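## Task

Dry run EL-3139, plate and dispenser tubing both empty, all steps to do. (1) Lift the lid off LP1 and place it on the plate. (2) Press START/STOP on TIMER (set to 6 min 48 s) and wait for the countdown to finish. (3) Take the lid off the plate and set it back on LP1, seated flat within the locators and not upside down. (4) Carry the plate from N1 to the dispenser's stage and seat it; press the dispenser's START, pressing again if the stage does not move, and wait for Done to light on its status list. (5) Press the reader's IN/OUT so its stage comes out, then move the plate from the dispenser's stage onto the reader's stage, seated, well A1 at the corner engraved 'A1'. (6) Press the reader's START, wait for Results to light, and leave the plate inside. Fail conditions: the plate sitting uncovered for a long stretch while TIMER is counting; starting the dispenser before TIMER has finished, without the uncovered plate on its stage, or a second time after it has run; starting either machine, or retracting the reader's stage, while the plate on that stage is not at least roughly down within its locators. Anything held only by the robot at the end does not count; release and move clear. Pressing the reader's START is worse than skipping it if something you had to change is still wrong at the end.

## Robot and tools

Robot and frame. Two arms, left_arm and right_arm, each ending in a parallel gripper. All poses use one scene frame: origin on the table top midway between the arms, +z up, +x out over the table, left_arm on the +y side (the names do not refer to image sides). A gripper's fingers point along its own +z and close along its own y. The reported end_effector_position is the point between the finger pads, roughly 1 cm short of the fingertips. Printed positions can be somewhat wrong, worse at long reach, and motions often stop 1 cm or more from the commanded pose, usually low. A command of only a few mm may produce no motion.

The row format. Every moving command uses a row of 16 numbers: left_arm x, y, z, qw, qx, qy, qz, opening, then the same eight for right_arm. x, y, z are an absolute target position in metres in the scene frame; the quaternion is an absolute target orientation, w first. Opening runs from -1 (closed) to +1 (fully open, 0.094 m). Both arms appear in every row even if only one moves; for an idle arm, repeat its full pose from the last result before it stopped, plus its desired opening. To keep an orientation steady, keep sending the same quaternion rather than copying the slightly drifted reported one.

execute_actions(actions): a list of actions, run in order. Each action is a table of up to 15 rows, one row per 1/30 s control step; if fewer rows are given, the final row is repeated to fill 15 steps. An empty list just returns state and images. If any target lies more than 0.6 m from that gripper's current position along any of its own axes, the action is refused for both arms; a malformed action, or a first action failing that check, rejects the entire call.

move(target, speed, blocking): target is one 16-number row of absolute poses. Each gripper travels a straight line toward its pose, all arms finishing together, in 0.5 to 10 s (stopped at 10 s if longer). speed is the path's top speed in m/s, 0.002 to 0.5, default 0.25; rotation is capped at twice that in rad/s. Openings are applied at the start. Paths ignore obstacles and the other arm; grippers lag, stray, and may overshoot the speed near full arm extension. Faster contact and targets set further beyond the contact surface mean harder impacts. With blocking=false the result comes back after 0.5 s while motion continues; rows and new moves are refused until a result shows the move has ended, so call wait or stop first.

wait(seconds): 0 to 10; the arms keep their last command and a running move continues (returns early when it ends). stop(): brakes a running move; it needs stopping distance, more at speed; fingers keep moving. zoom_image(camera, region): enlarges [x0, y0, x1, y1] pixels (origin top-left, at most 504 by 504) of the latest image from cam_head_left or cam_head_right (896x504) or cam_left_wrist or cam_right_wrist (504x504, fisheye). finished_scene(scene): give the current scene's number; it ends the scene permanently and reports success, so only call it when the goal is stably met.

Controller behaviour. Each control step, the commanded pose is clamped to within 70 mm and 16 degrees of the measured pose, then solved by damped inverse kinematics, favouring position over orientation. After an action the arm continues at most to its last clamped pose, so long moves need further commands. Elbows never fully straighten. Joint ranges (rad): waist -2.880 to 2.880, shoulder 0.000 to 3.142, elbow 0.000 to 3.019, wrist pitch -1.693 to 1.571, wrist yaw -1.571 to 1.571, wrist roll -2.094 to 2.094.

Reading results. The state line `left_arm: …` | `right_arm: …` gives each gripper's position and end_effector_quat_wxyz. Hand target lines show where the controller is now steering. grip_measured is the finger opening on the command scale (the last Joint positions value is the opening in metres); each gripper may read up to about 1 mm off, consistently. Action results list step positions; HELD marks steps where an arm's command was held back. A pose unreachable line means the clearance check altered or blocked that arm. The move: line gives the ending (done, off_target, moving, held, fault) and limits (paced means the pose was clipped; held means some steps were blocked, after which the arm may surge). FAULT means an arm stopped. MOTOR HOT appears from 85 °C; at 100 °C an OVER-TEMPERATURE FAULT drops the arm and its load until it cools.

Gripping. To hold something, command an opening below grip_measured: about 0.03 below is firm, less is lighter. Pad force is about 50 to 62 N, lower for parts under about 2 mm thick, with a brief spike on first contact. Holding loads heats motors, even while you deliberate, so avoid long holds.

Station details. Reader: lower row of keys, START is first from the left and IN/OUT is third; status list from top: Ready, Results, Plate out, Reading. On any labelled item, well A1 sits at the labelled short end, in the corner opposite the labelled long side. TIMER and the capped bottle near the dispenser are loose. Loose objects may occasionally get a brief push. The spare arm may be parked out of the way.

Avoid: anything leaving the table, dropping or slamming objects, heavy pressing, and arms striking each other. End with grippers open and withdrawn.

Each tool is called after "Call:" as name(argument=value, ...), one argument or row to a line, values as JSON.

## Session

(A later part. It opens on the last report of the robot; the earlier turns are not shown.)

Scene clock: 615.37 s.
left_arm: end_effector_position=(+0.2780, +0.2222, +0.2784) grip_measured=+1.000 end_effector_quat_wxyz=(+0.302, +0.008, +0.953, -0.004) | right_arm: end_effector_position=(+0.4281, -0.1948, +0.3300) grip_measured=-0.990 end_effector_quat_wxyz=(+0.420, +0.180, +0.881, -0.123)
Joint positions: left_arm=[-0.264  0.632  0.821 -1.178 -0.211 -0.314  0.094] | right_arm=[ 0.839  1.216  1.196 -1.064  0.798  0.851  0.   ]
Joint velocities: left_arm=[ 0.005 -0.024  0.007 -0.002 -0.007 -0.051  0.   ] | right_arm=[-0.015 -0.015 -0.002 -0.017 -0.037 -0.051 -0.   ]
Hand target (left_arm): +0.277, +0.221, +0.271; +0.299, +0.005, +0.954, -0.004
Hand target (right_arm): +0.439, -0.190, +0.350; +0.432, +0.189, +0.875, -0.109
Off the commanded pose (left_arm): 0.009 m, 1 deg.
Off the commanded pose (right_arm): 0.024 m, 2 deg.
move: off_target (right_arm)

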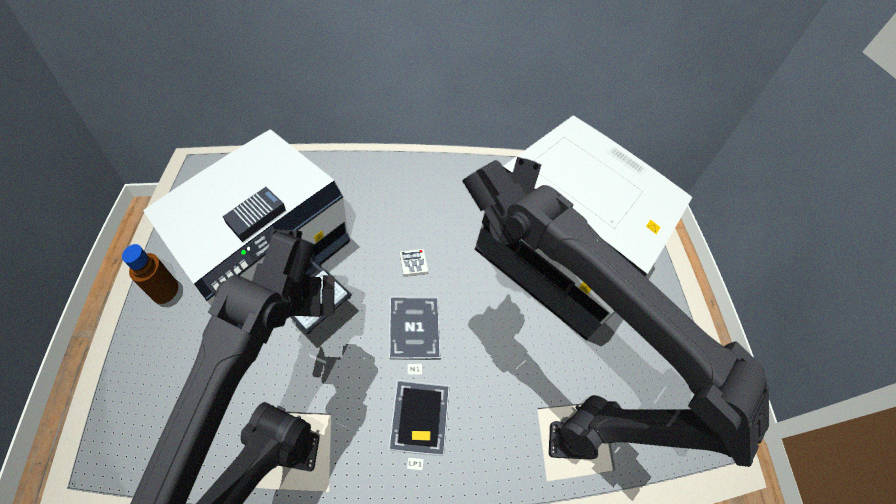

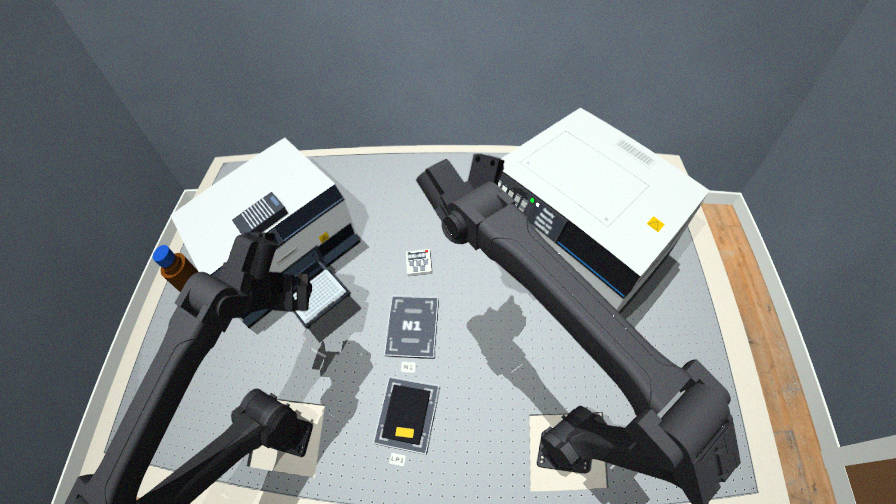

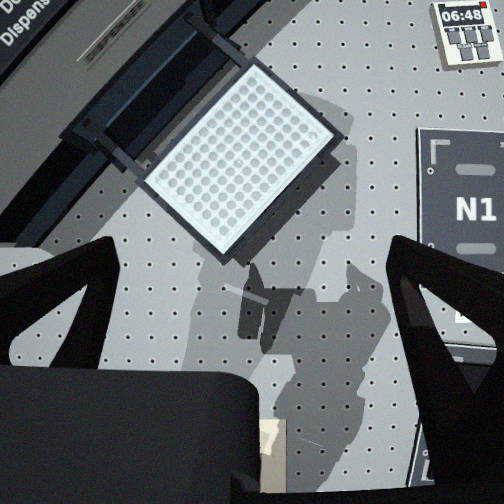

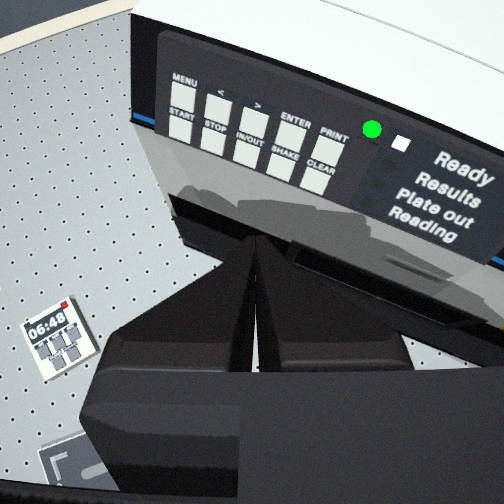

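Call:
move(
  target=[0.27,0.425,0.25,0.446,-0.23,0.857,0.12,-1,0.475,-0.205,0.298,0.432,0.189,0.875,-0.109,-1],
  speed=0.25,
)

Call:
zoom_image(
  camera="cam_head_right",
  region=[260, 240, 370, 340],
)

Scene clock: 620.63 s.
left_arm: end_effector_position=(+0.2719, +0.4253, +0.2568) grip_measured=-0.992 end_effector_quat_wxyz=(+0.453, -0.233, +0.852, +0.118) | right_arm: end_effector_position=(+0.4695, -0.2036, +0.3065) grip_measured=-0.990 end_effector_quat_wxyz=(+0.436, +0.194, +0.873, -0.102)
Joint positions: left_arm=[ 0.593  0.417  0.545 -0.725 -0.049 -0.045  0.   ] | right_arm=[ 0.757  1.262  1.152 -0.852  0.752  0.764  0.   ]
Joint velocities: left_arm=[-0.015  0.005 -0.017 -0.017 -0.007  0.007  0.001] | right_arm=[-0.015 -0.015 -0.012  0.007 -0.022 -0.051 -0.   ]
Hand target (left_arm): +0.273, +0.426, +0.251; +0.453, -0.226, +0.854, +0.120
Hand target (right_arm): +0.474, -0.206, +0.298; +0.431, +0.190, +0.876, -0.108
Off the commanded pose (left_arm): 0.007 m, 1 deg.
Off the commanded pose (right_arm): 0.010 m, 1 deg.
move: done

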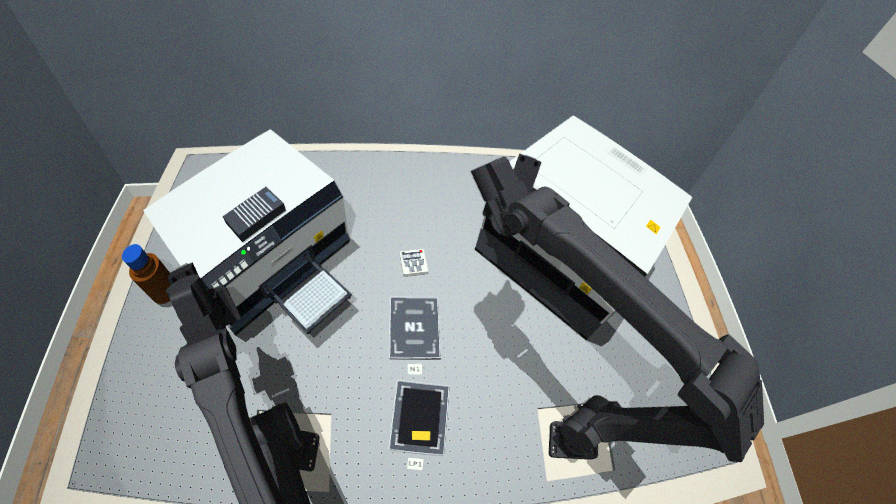

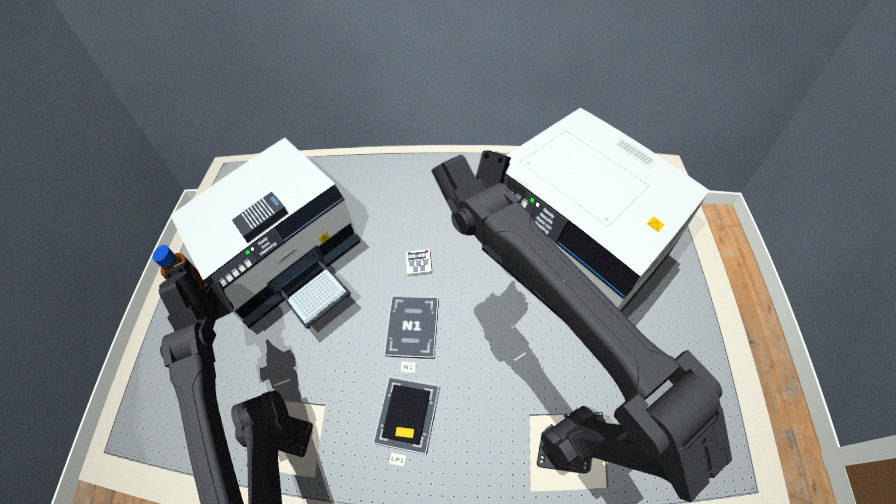

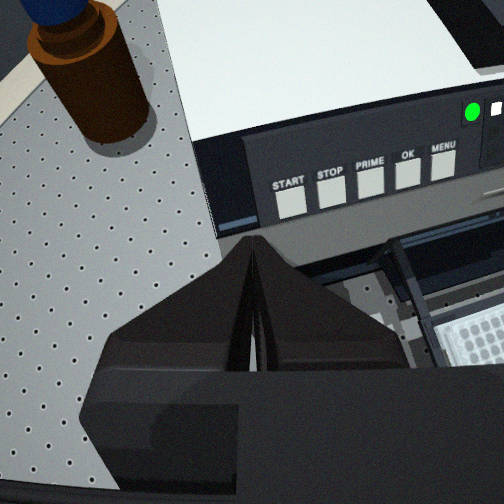

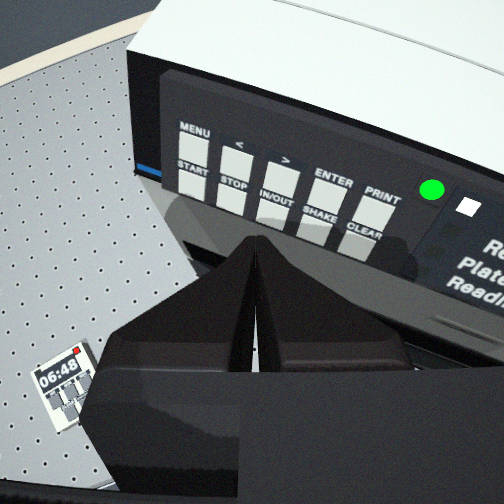

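Region (260, 240, 370, 340) of cam_head_right's 896x504 image, scaled by 4.582, with more detail than that image has; it fills the top 458 rows of this view, and the rest is white.

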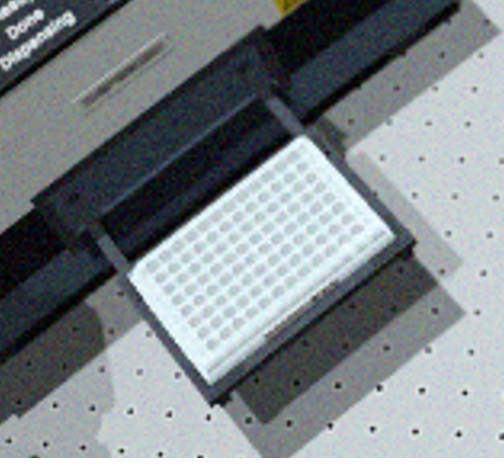

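Call:
move(
  target=[0.298,0.418,0.221,0.446,-0.23,0.857,0.12,-1,0.481,-0.217,0.275,0.432,0.189,0.875,-0.109,-1],
  speed=0.06,
)

Scene clock: 624.87 s.
left_arm: end_effector_position=(+0.2967, +0.4192, +0.2279) grip_measured=-0.992 end_effector_quat_wxyz=(+0.446, -0.227, +0.857, +0.123) | right_arm: end_effector_position=(+0.4758, -0.2149, +0.2843) grip_measured=-0.990 end_effector_quat_wxyz=(+0.437, +0.193, +0.872, -0.102)
Joint positions: left_arm=[ 0.488  0.503  0.494 -0.608 -0.139 -0.087  0.   ] | right_arm=[ 0.724  1.264  1.092 -0.763  0.734  0.725  0.   ]
Joint velocities: left_arm=[ 0.015  0.005 -0.012 -0.022  0.022 -0.022  0.   ] | right_arm=[ 0.005 -0.015 -0.012 -0.002  0.007 -0.037  0.   ]
Hand target (left_arm): +0.298, +0.418, +0.221; +0.445, -0.230, +0.857, +0.120
Hand target (right_arm): +0.480, -0.217, +0.275; +0.431, +0.189, +0.875, -0.109
Off the commanded pose (left_arm): 0.007 m, 1 deg.
Off the commanded pose (right_arm): 0.011 m, 1 deg.
move: off_target (right_arm)

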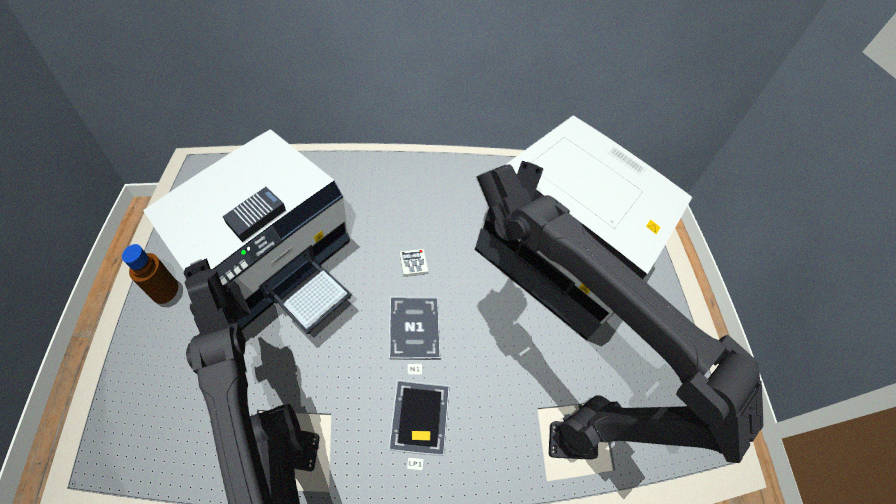

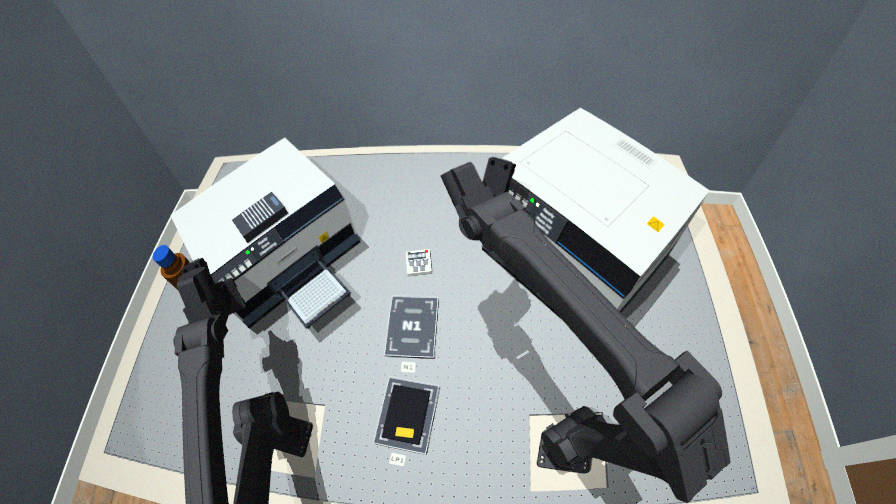

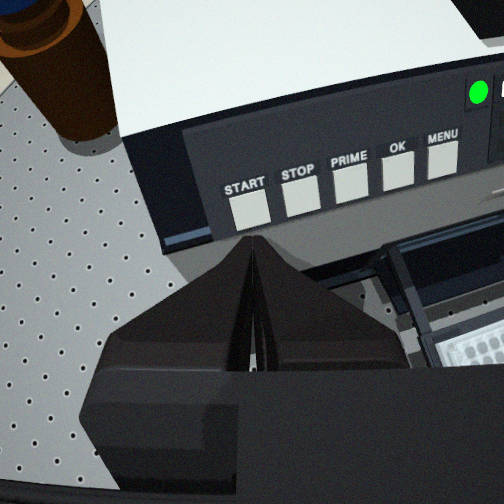

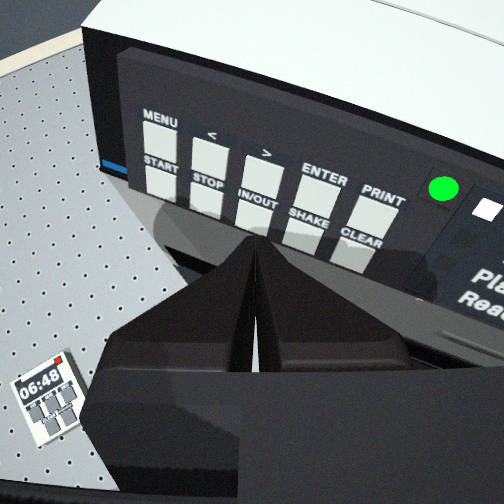

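Call:
move(
  target=[0.322,0.437,0.201,0.446,-0.23,0.857,0.12,-1,0.481,-0.217,0.275,0.432,0.189,0.875,-0.109,-1],
  speed=0.035,
)

Scene clock: 628.33 s.
left_arm: end_effector_position=(+0.3107, +0.4243, +0.2252) grip_measured=-0.992 end_effector_quat_wxyz=(+0.456, -0.227, +0.853, +0.114) | right_arm: end_effector_position=(+0.4761, -0.2147, +0.2845) grip_measured=-0.990 end_effector_quat_wxyz=(+0.437, +0.193, +0.872, -0.102)
Joint positions: left_arm=[ 0.504  0.554  0.489 -0.532 -0.108 -0.089  0.   ] | right_arm=[ 0.724  1.264  1.092 -0.761  0.734  0.723  0.   ]
Joint velocities: left_arm=[ 0.005 -0.005 -0.002 -0.012 -0.007  0.037 -0.   ] | right_arm=[-0.005 -0.024 -0.002 -0.017  0.022  0.022 -0.   ]
Hand target (left_arm): +0.318, +0.435, +0.202; +0.445, -0.230, +0.857, +0.120
Hand target (right_arm): +0.481, -0.217, +0.275; +0.432, +0.189, +0.875, -0.109
Off the commanded pose (left_arm): 0.030 m, 1 deg.
Off the commanded pose (right_arm): 0.011 m, 1 deg.
move: off_target (left_arm, right_arm)

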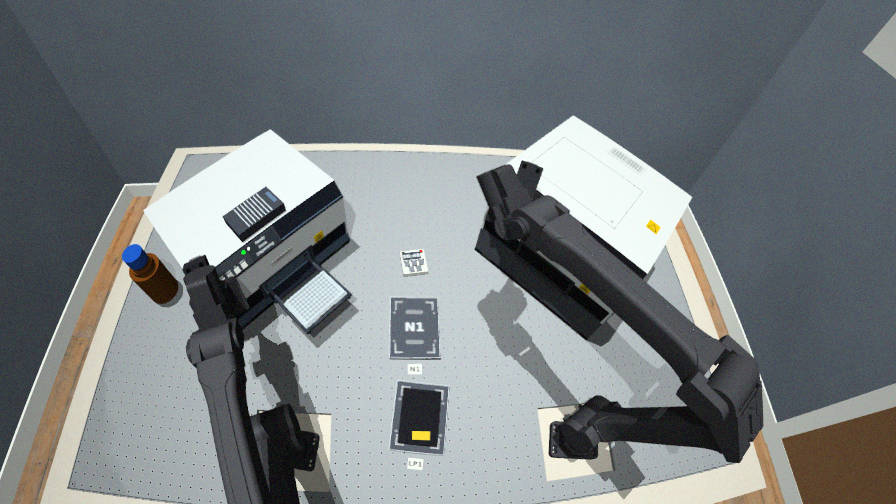

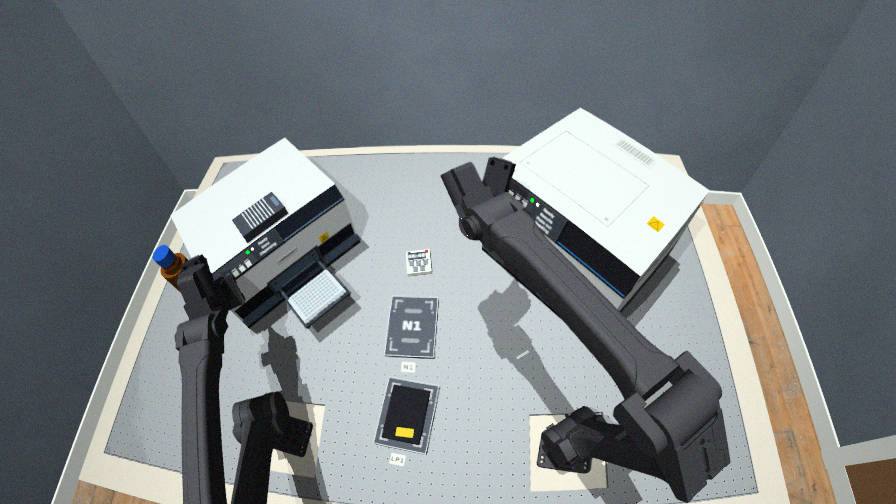

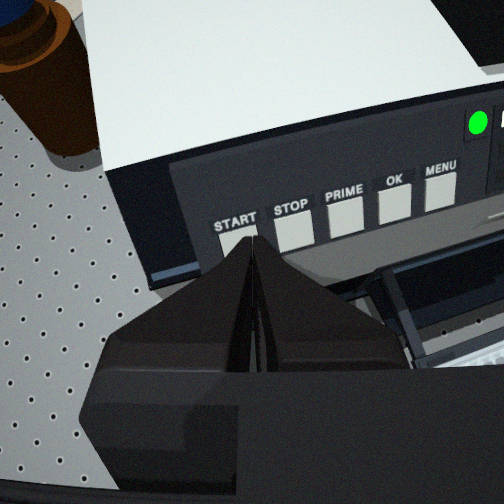

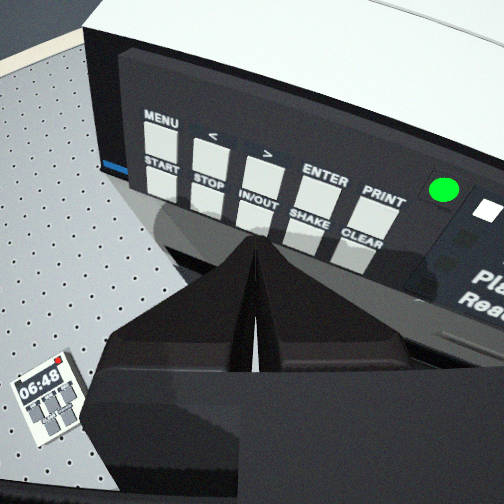

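Call:
move(
  target=[0.296,0.427,0.238,0.446,-0.23,0.857,0.12,-1,0.481,-0.217,0.275,0.432,0.189,0.875,-0.109,-1],
  speed=0.04,
)

Scene clock: 630.60 s.
left_arm: end_effector_position=(+0.2944, +0.4239, +0.2195) grip_measured=-0.992 end_effector_quat_wxyz=(+0.435, -0.234, +0.862, +0.115) | right_arm: end_effector_position=(+0.4761, -0.2147, +0.2845) grip_measured=-0.990 end_effector_quat_wxyz=(+0.437, +0.193, +0.872, -0.102)
Joint positions: left_arm=[ 0.525  0.517  0.489 -0.614 -0.104 -0.083  0.   ] | right_arm=[ 0.724  1.264  1.092 -0.761  0.734  0.723  0.   ]
Joint velocities: left_arm=[-0.024 -0.005 -0.017 -0.012  0.007 -0.007 -0.   ] | right_arm=[-0.005 -0.015 -0.002 -0.012  0.022 -0.095 -0.001]
Hand target (left_arm): +0.296, +0.427, +0.238; +0.446, -0.230, +0.857, +0.120
Hand target (right_arm): +0.480, -0.217, +0.275; +0.432, +0.189, +0.875, -0.109
Off the commanded pose (left_arm): 0.019 m, 2 deg.
Off the commanded pose (right_arm): 0.011 m, 1 deg.
move: off_target (left_arm, right_arm)

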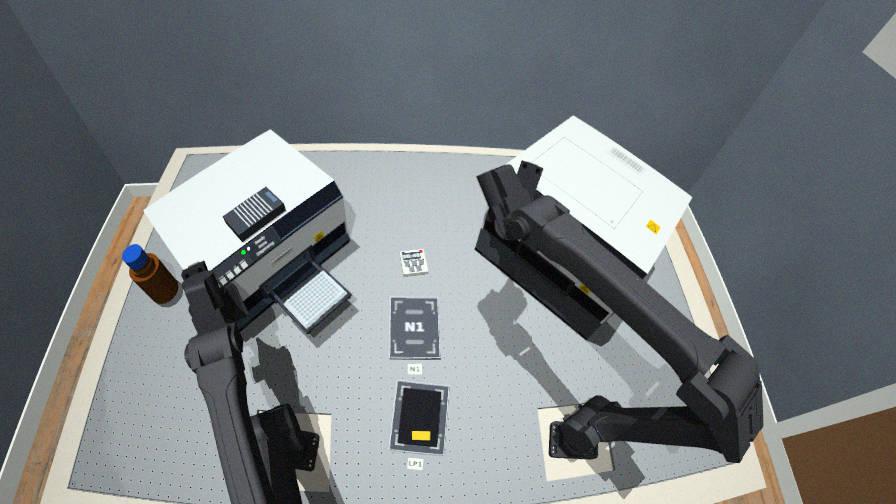

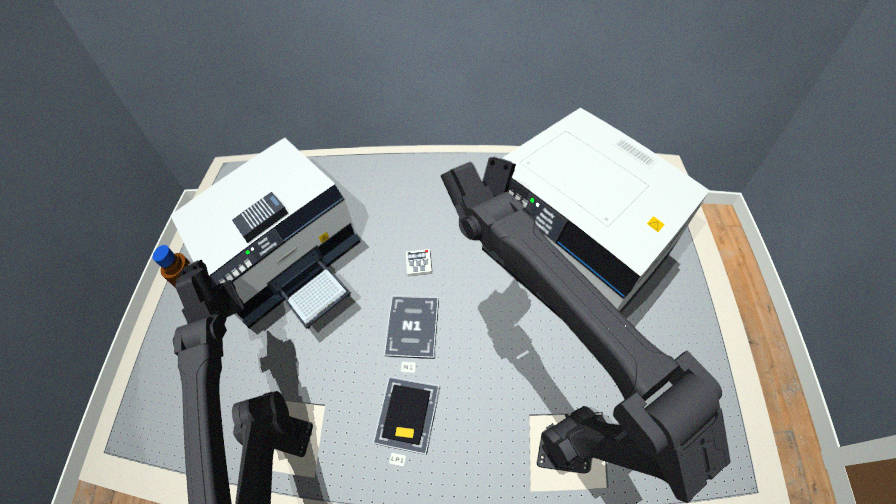

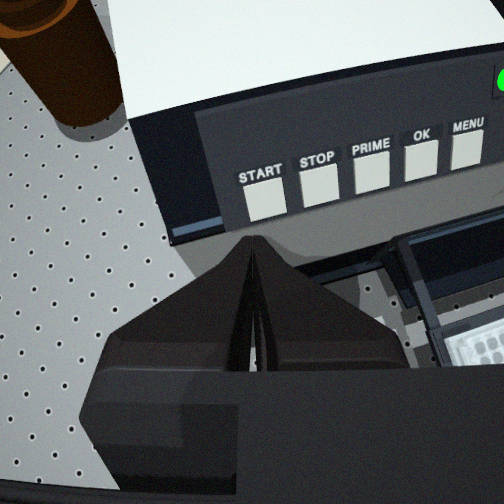

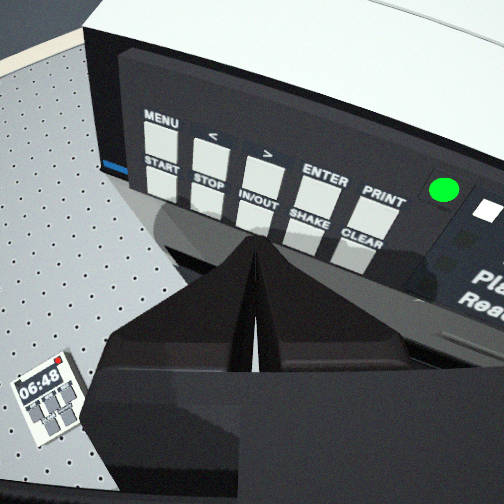

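The stage hasn't moved. Raising and re-approaching.

Call:
move(
  target=[0.300,0.426,0.262,0.446,-0.23,0.857,0.12,-1,0.481,-0.217,0.275,0.432,0.189,0.875,-0.109,-1],
  speed=0.06,
)

Call:
move(
  target=[0.304,0.4265,0.224,0.446,-0.23,0.857,0.12,-1,0.481,-0.217,0.275,0.432,0.189,0.875,-0.109,-1],
  speed=0.04,
)

Scene clock: 634.07 s.
left_arm: end_effector_position=(+0.2911, +0.4229, +0.2265) grip_measured=-0.992 end_effector_quat_wxyz=(+0.424, -0.234, +0.867, +0.115) | right_arm: end_effector_position=(+0.4761, -0.2147, +0.2845) grip_measured=-0.990 end_effector_quat_wxyz=(+0.437, +0.192, +0.872, -0.102)
Joint positions: left_arm=[ 0.525  0.517  0.52  -0.668 -0.106 -0.082  0.   ] | right_arm=[ 0.724  1.264  1.092 -0.761  0.734  0.722  0.   ]
Joint velocities: left_arm=[-0.005 -0.015  0.007  0.007 -0.051 -0.051  0.   ] | right_arm=[-0.015 -0.005  0.002 -0.017 -0.037 -0.007 -0.   ]
Hand target (left_arm): +0.298, +0.425, +0.262; +0.446, -0.230, +0.856, +0.120
Hand target (right_arm): +0.481, -0.217, +0.275; +0.432, +0.189, +0.875, -0.109
Off the commanded pose (left_arm): 0.037 m, 3 deg.
Off the commanded pose (right_arm): 0.011 m, 1 deg.
move: off_target (left_arm, right_arm)

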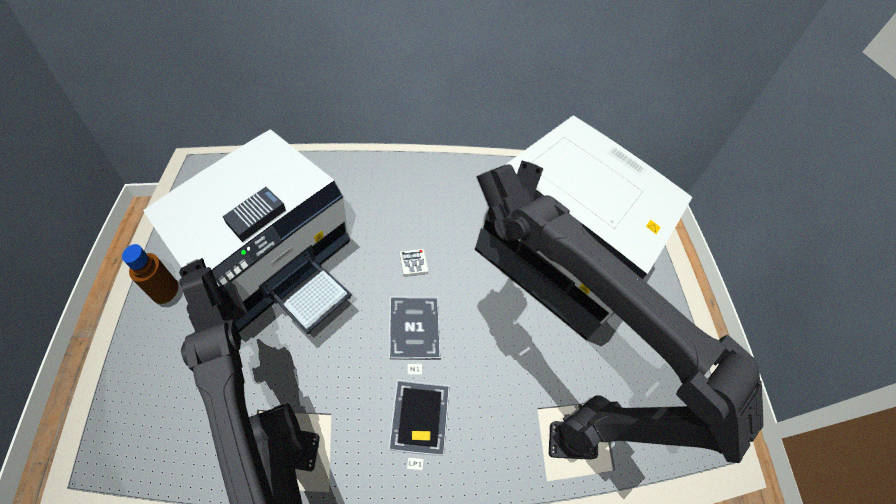

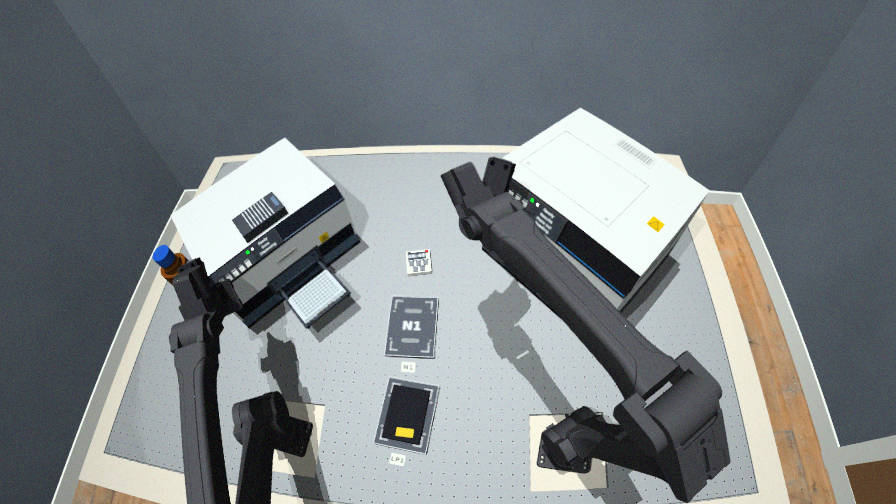

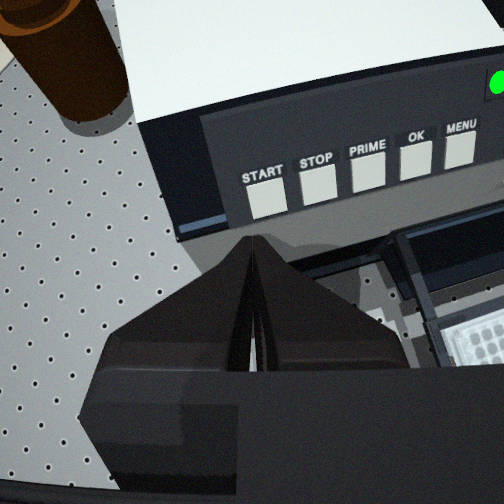

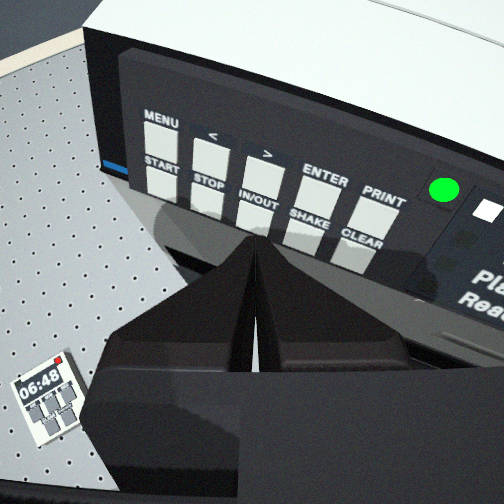

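Scene clock: 635.00 s.
left_arm: end_effector_position=(+0.3020, +0.4282, +0.2321) grip_measured=-0.992 end_effector_quat_wxyz=(+0.448, -0.234, +0.854, +0.120) | right_arm: end_effector_position=(+0.4761, -0.2147, +0.2845) grip_measured=-0.990 end_effector_quat_wxyz=(+0.437, +0.192, +0.872, -0.102)
Joint positions: left_arm=[ 0.525  0.534  0.51  -0.586 -0.11  -0.082  0.   ] | right_arm=[ 0.724  1.264  1.092 -0.761  0.734  0.722  0.   ]
Joint velocities: left_arm=[-0.005  0.005  0.007  0.022 -0.037  0.022 -0.001] | right_arm=[ 0.005 -0.015  0.007  0.002 -0.081 -0.066 -0.001]
Hand target (left_arm): +0.304, +0.426, +0.224; +0.446, -0.230, +0.857, +0.120
Hand target (right_arm): +0.481, -0.217, +0.275; +0.432, +0.189, +0.875, -0.109
Off the commanded pose (left_arm): 0.008 m, 1 deg.
Off the commanded pose (right_arm): 0.011 m, 1 deg.
move: off_target (right_arm)

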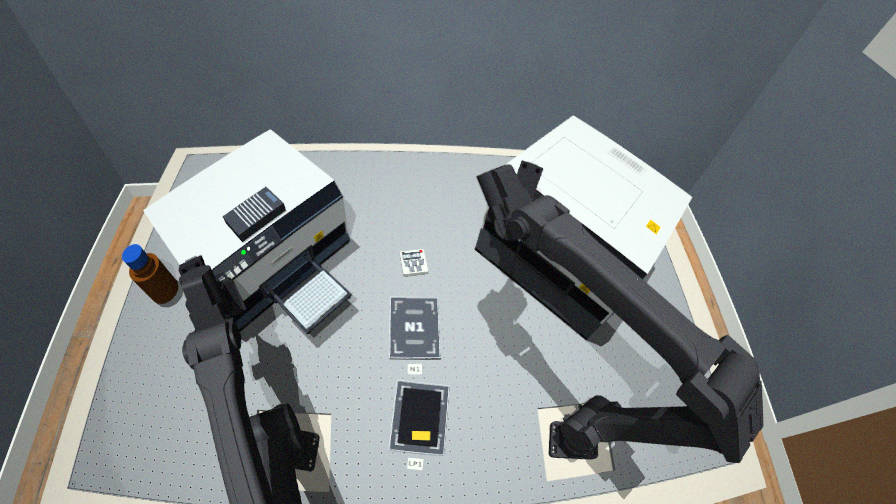

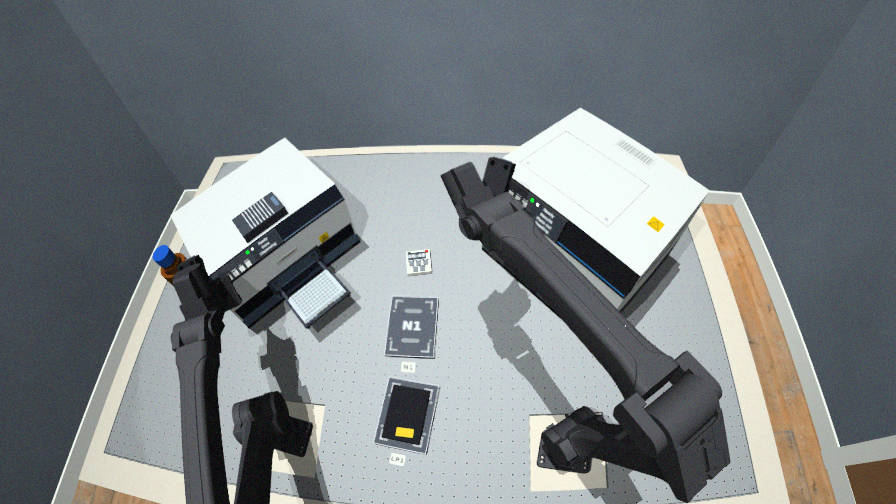

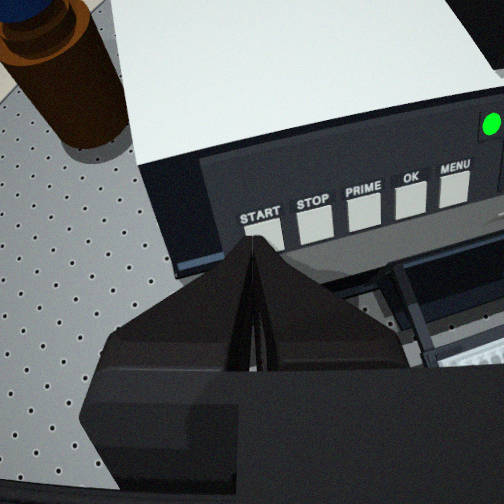

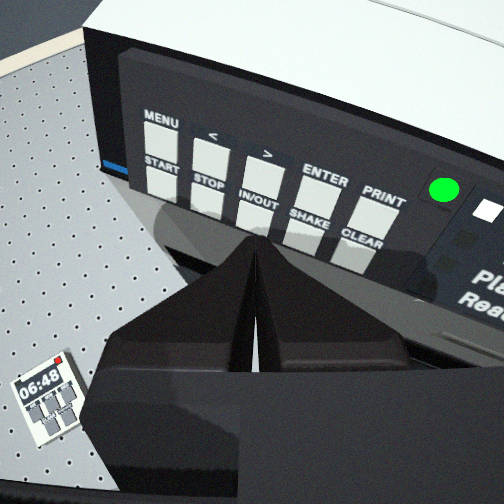

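Call:
execute_actions(
  actions=[
    [[0.307,0.424,0.222,0.446,-0.23,0.857,0.12,-1,0.481,-0.217,0.275,0.432,0.189,0.875,-0.109,-1]],
  ],
)

Call:
move(
  target=[0.315,0.430,0.200,0.446,-0.23,0.857,0.12,-1,0.481,-0.217,0.275,0.432,0.189,0.875,-0.109,-1],
  speed=0.035,
)

Scene clock: 636.80 s.
left_arm: end_effector_position=(+0.3057, +0.4255, +0.2319) grip_measured=-0.992 end_effector_quat_wxyz=(+0.449, -0.228, +0.855, +0.123) | right_arm: end_effector_position=(+0.4761, -0.2147, +0.2845) grip_measured=-0.990 end_effector_quat_wxyz=(+0.437, +0.192, +0.872, -0.102)
Joint positions: left_arm=[ 0.503  0.542  0.51  -0.576 -0.127 -0.082  0.   ] | right_arm=[ 0.724  1.264  1.092 -0.761  0.734  0.722  0.   ]
Joint velocities: left_arm=[-0.005 -0.005 -0.002 -0.017 -0.022  0.007  0.   ] | right_arm=[-0.005 -0.005 -0.002 -0.007  0.051 -0.037 -0.001]
Hand target (left_arm): +0.307, +0.424, +0.222; +0.446, -0.230, +0.857, +0.120
Hand target (right_arm): +0.481, -0.217, +0.275; +0.432, +0.189, +0.875, -0.109
Off the commanded pose (left_arm): 0.010 m, 1 deg.
Off the commanded pose (right_arm): 0.011 m, 1 deg.
Step readings (end_effector_position):
0: left_arm (+0.3021, +0.4283, +0.2321) | right_arm (+0.4761, -0.2147, +0.2845)
1: left_arm (+0.3019, +0.4291, +0.2324) | right_arm (+0.4761, -0.2147, +0.2845)
2: left_arm (+0.3025, +0.4288, +0.2327) | right_arm (+0.4761, -0.2147, +0.2845)
4: left_arm (+0.3044, +0.4267, +0.2326) | right_arm (+0.4761, -0.2147, +0.2845)
8: left_arm (+0.3056, +0.4254, +0.2319) | right_arm (+0.4761, -0.2147, +0.2845)
15: end_effector_position above

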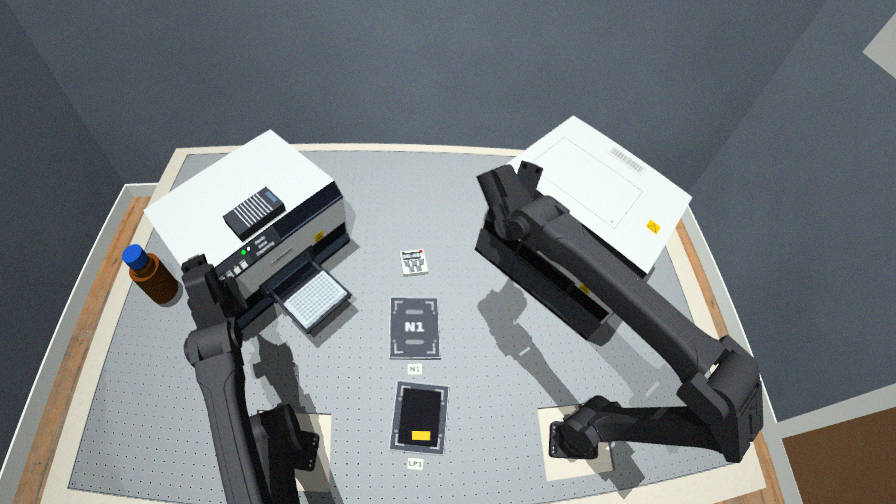

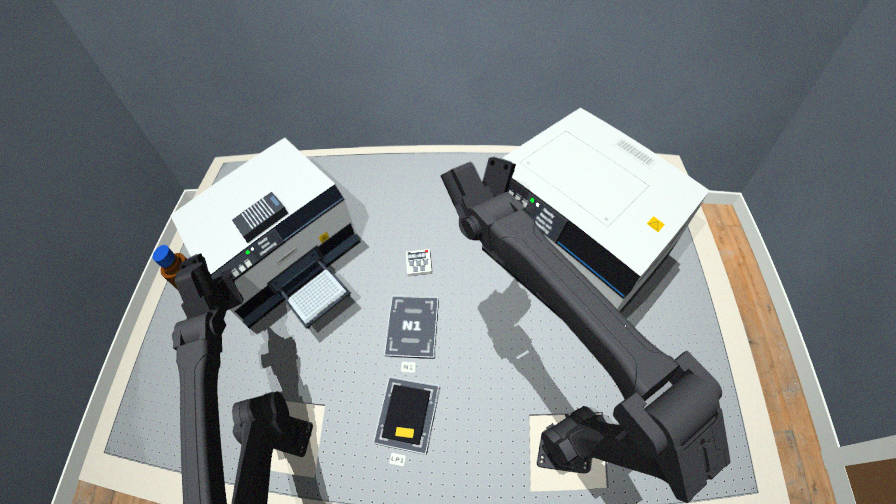

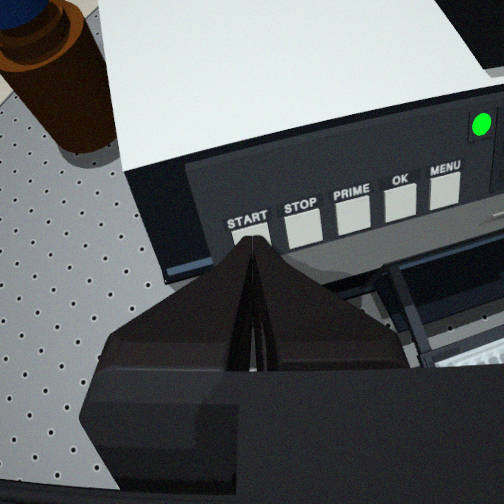

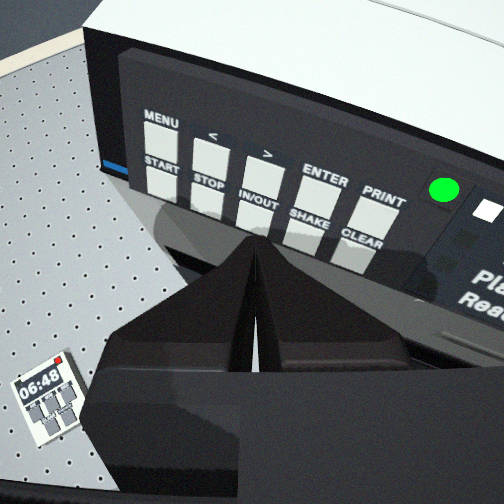

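Scene clock: 638.00 s.
left_arm: end_effector_position=(+0.3152, +0.4273, +0.2321) grip_measured=-0.992 end_effector_quat_wxyz=(+0.472, -0.224, +0.844, +0.121) | right_arm: end_effector_position=(+0.4761, -0.2147, +0.2845) grip_measured=-0.990 end_effector_quat_wxyz=(+0.437, +0.192, +0.872, -0.102)
Joint positions: left_arm=[ 0.503  0.555  0.487 -0.49  -0.116 -0.082  0.   ] | right_arm=[ 0.724  1.264  1.092 -0.761  0.734  0.722  0.   ]
Joint velocities: left_arm=[-0.005 -0.005  0.002  0.007 -0.037 -0.081 -0.001] | right_arm=[-0.015 -0.005 -0.012 -0.012 -0.051  0.022 -0.   ]
Hand target (left_arm): +0.313, +0.429, +0.201; +0.446, -0.230, +0.857, +0.120
Hand target (right_arm): +0.481, -0.217, +0.275; +0.432, +0.189, +0.875, -0.109
Off the commanded pose (left_arm): 0.032 m, 3 deg.
Off the commanded pose (right_arm): 0.011 m, 1 deg.
move: off_target (left_arm, right_arm)

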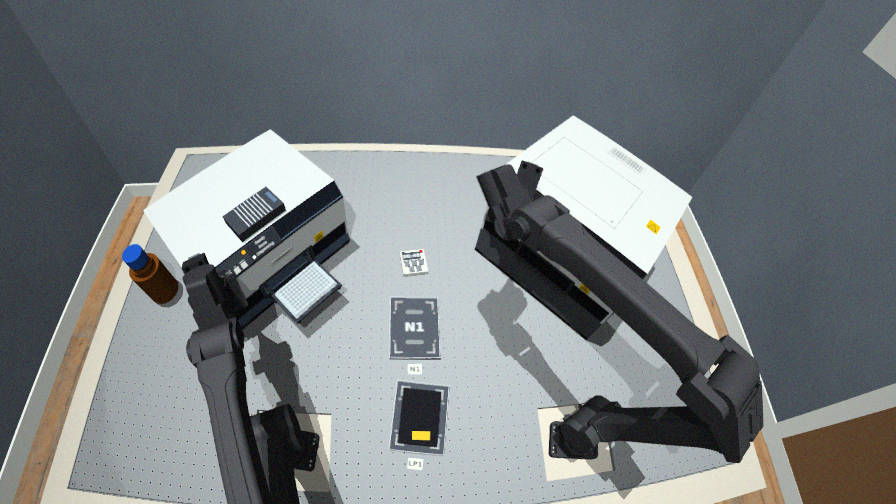

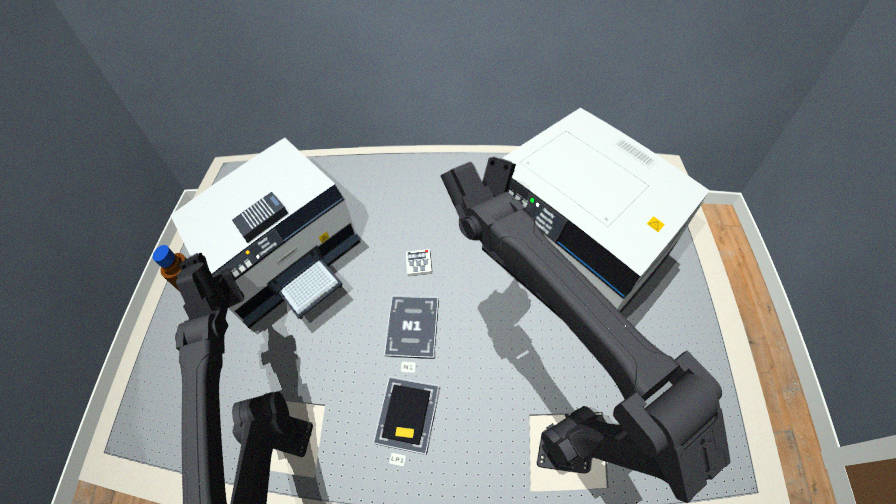

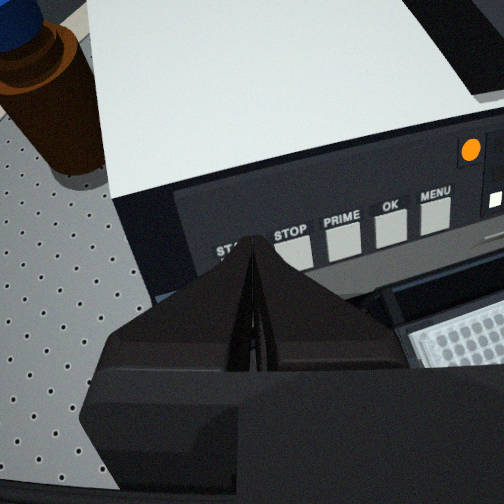

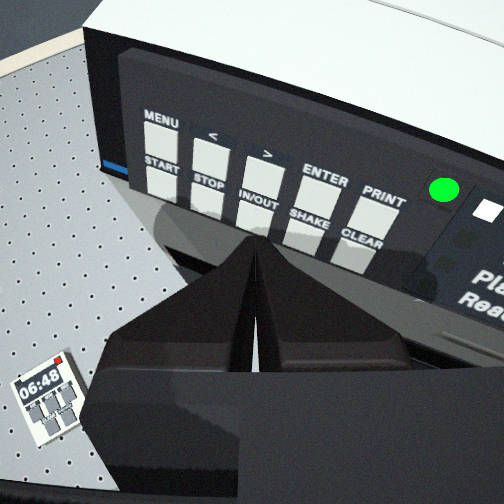

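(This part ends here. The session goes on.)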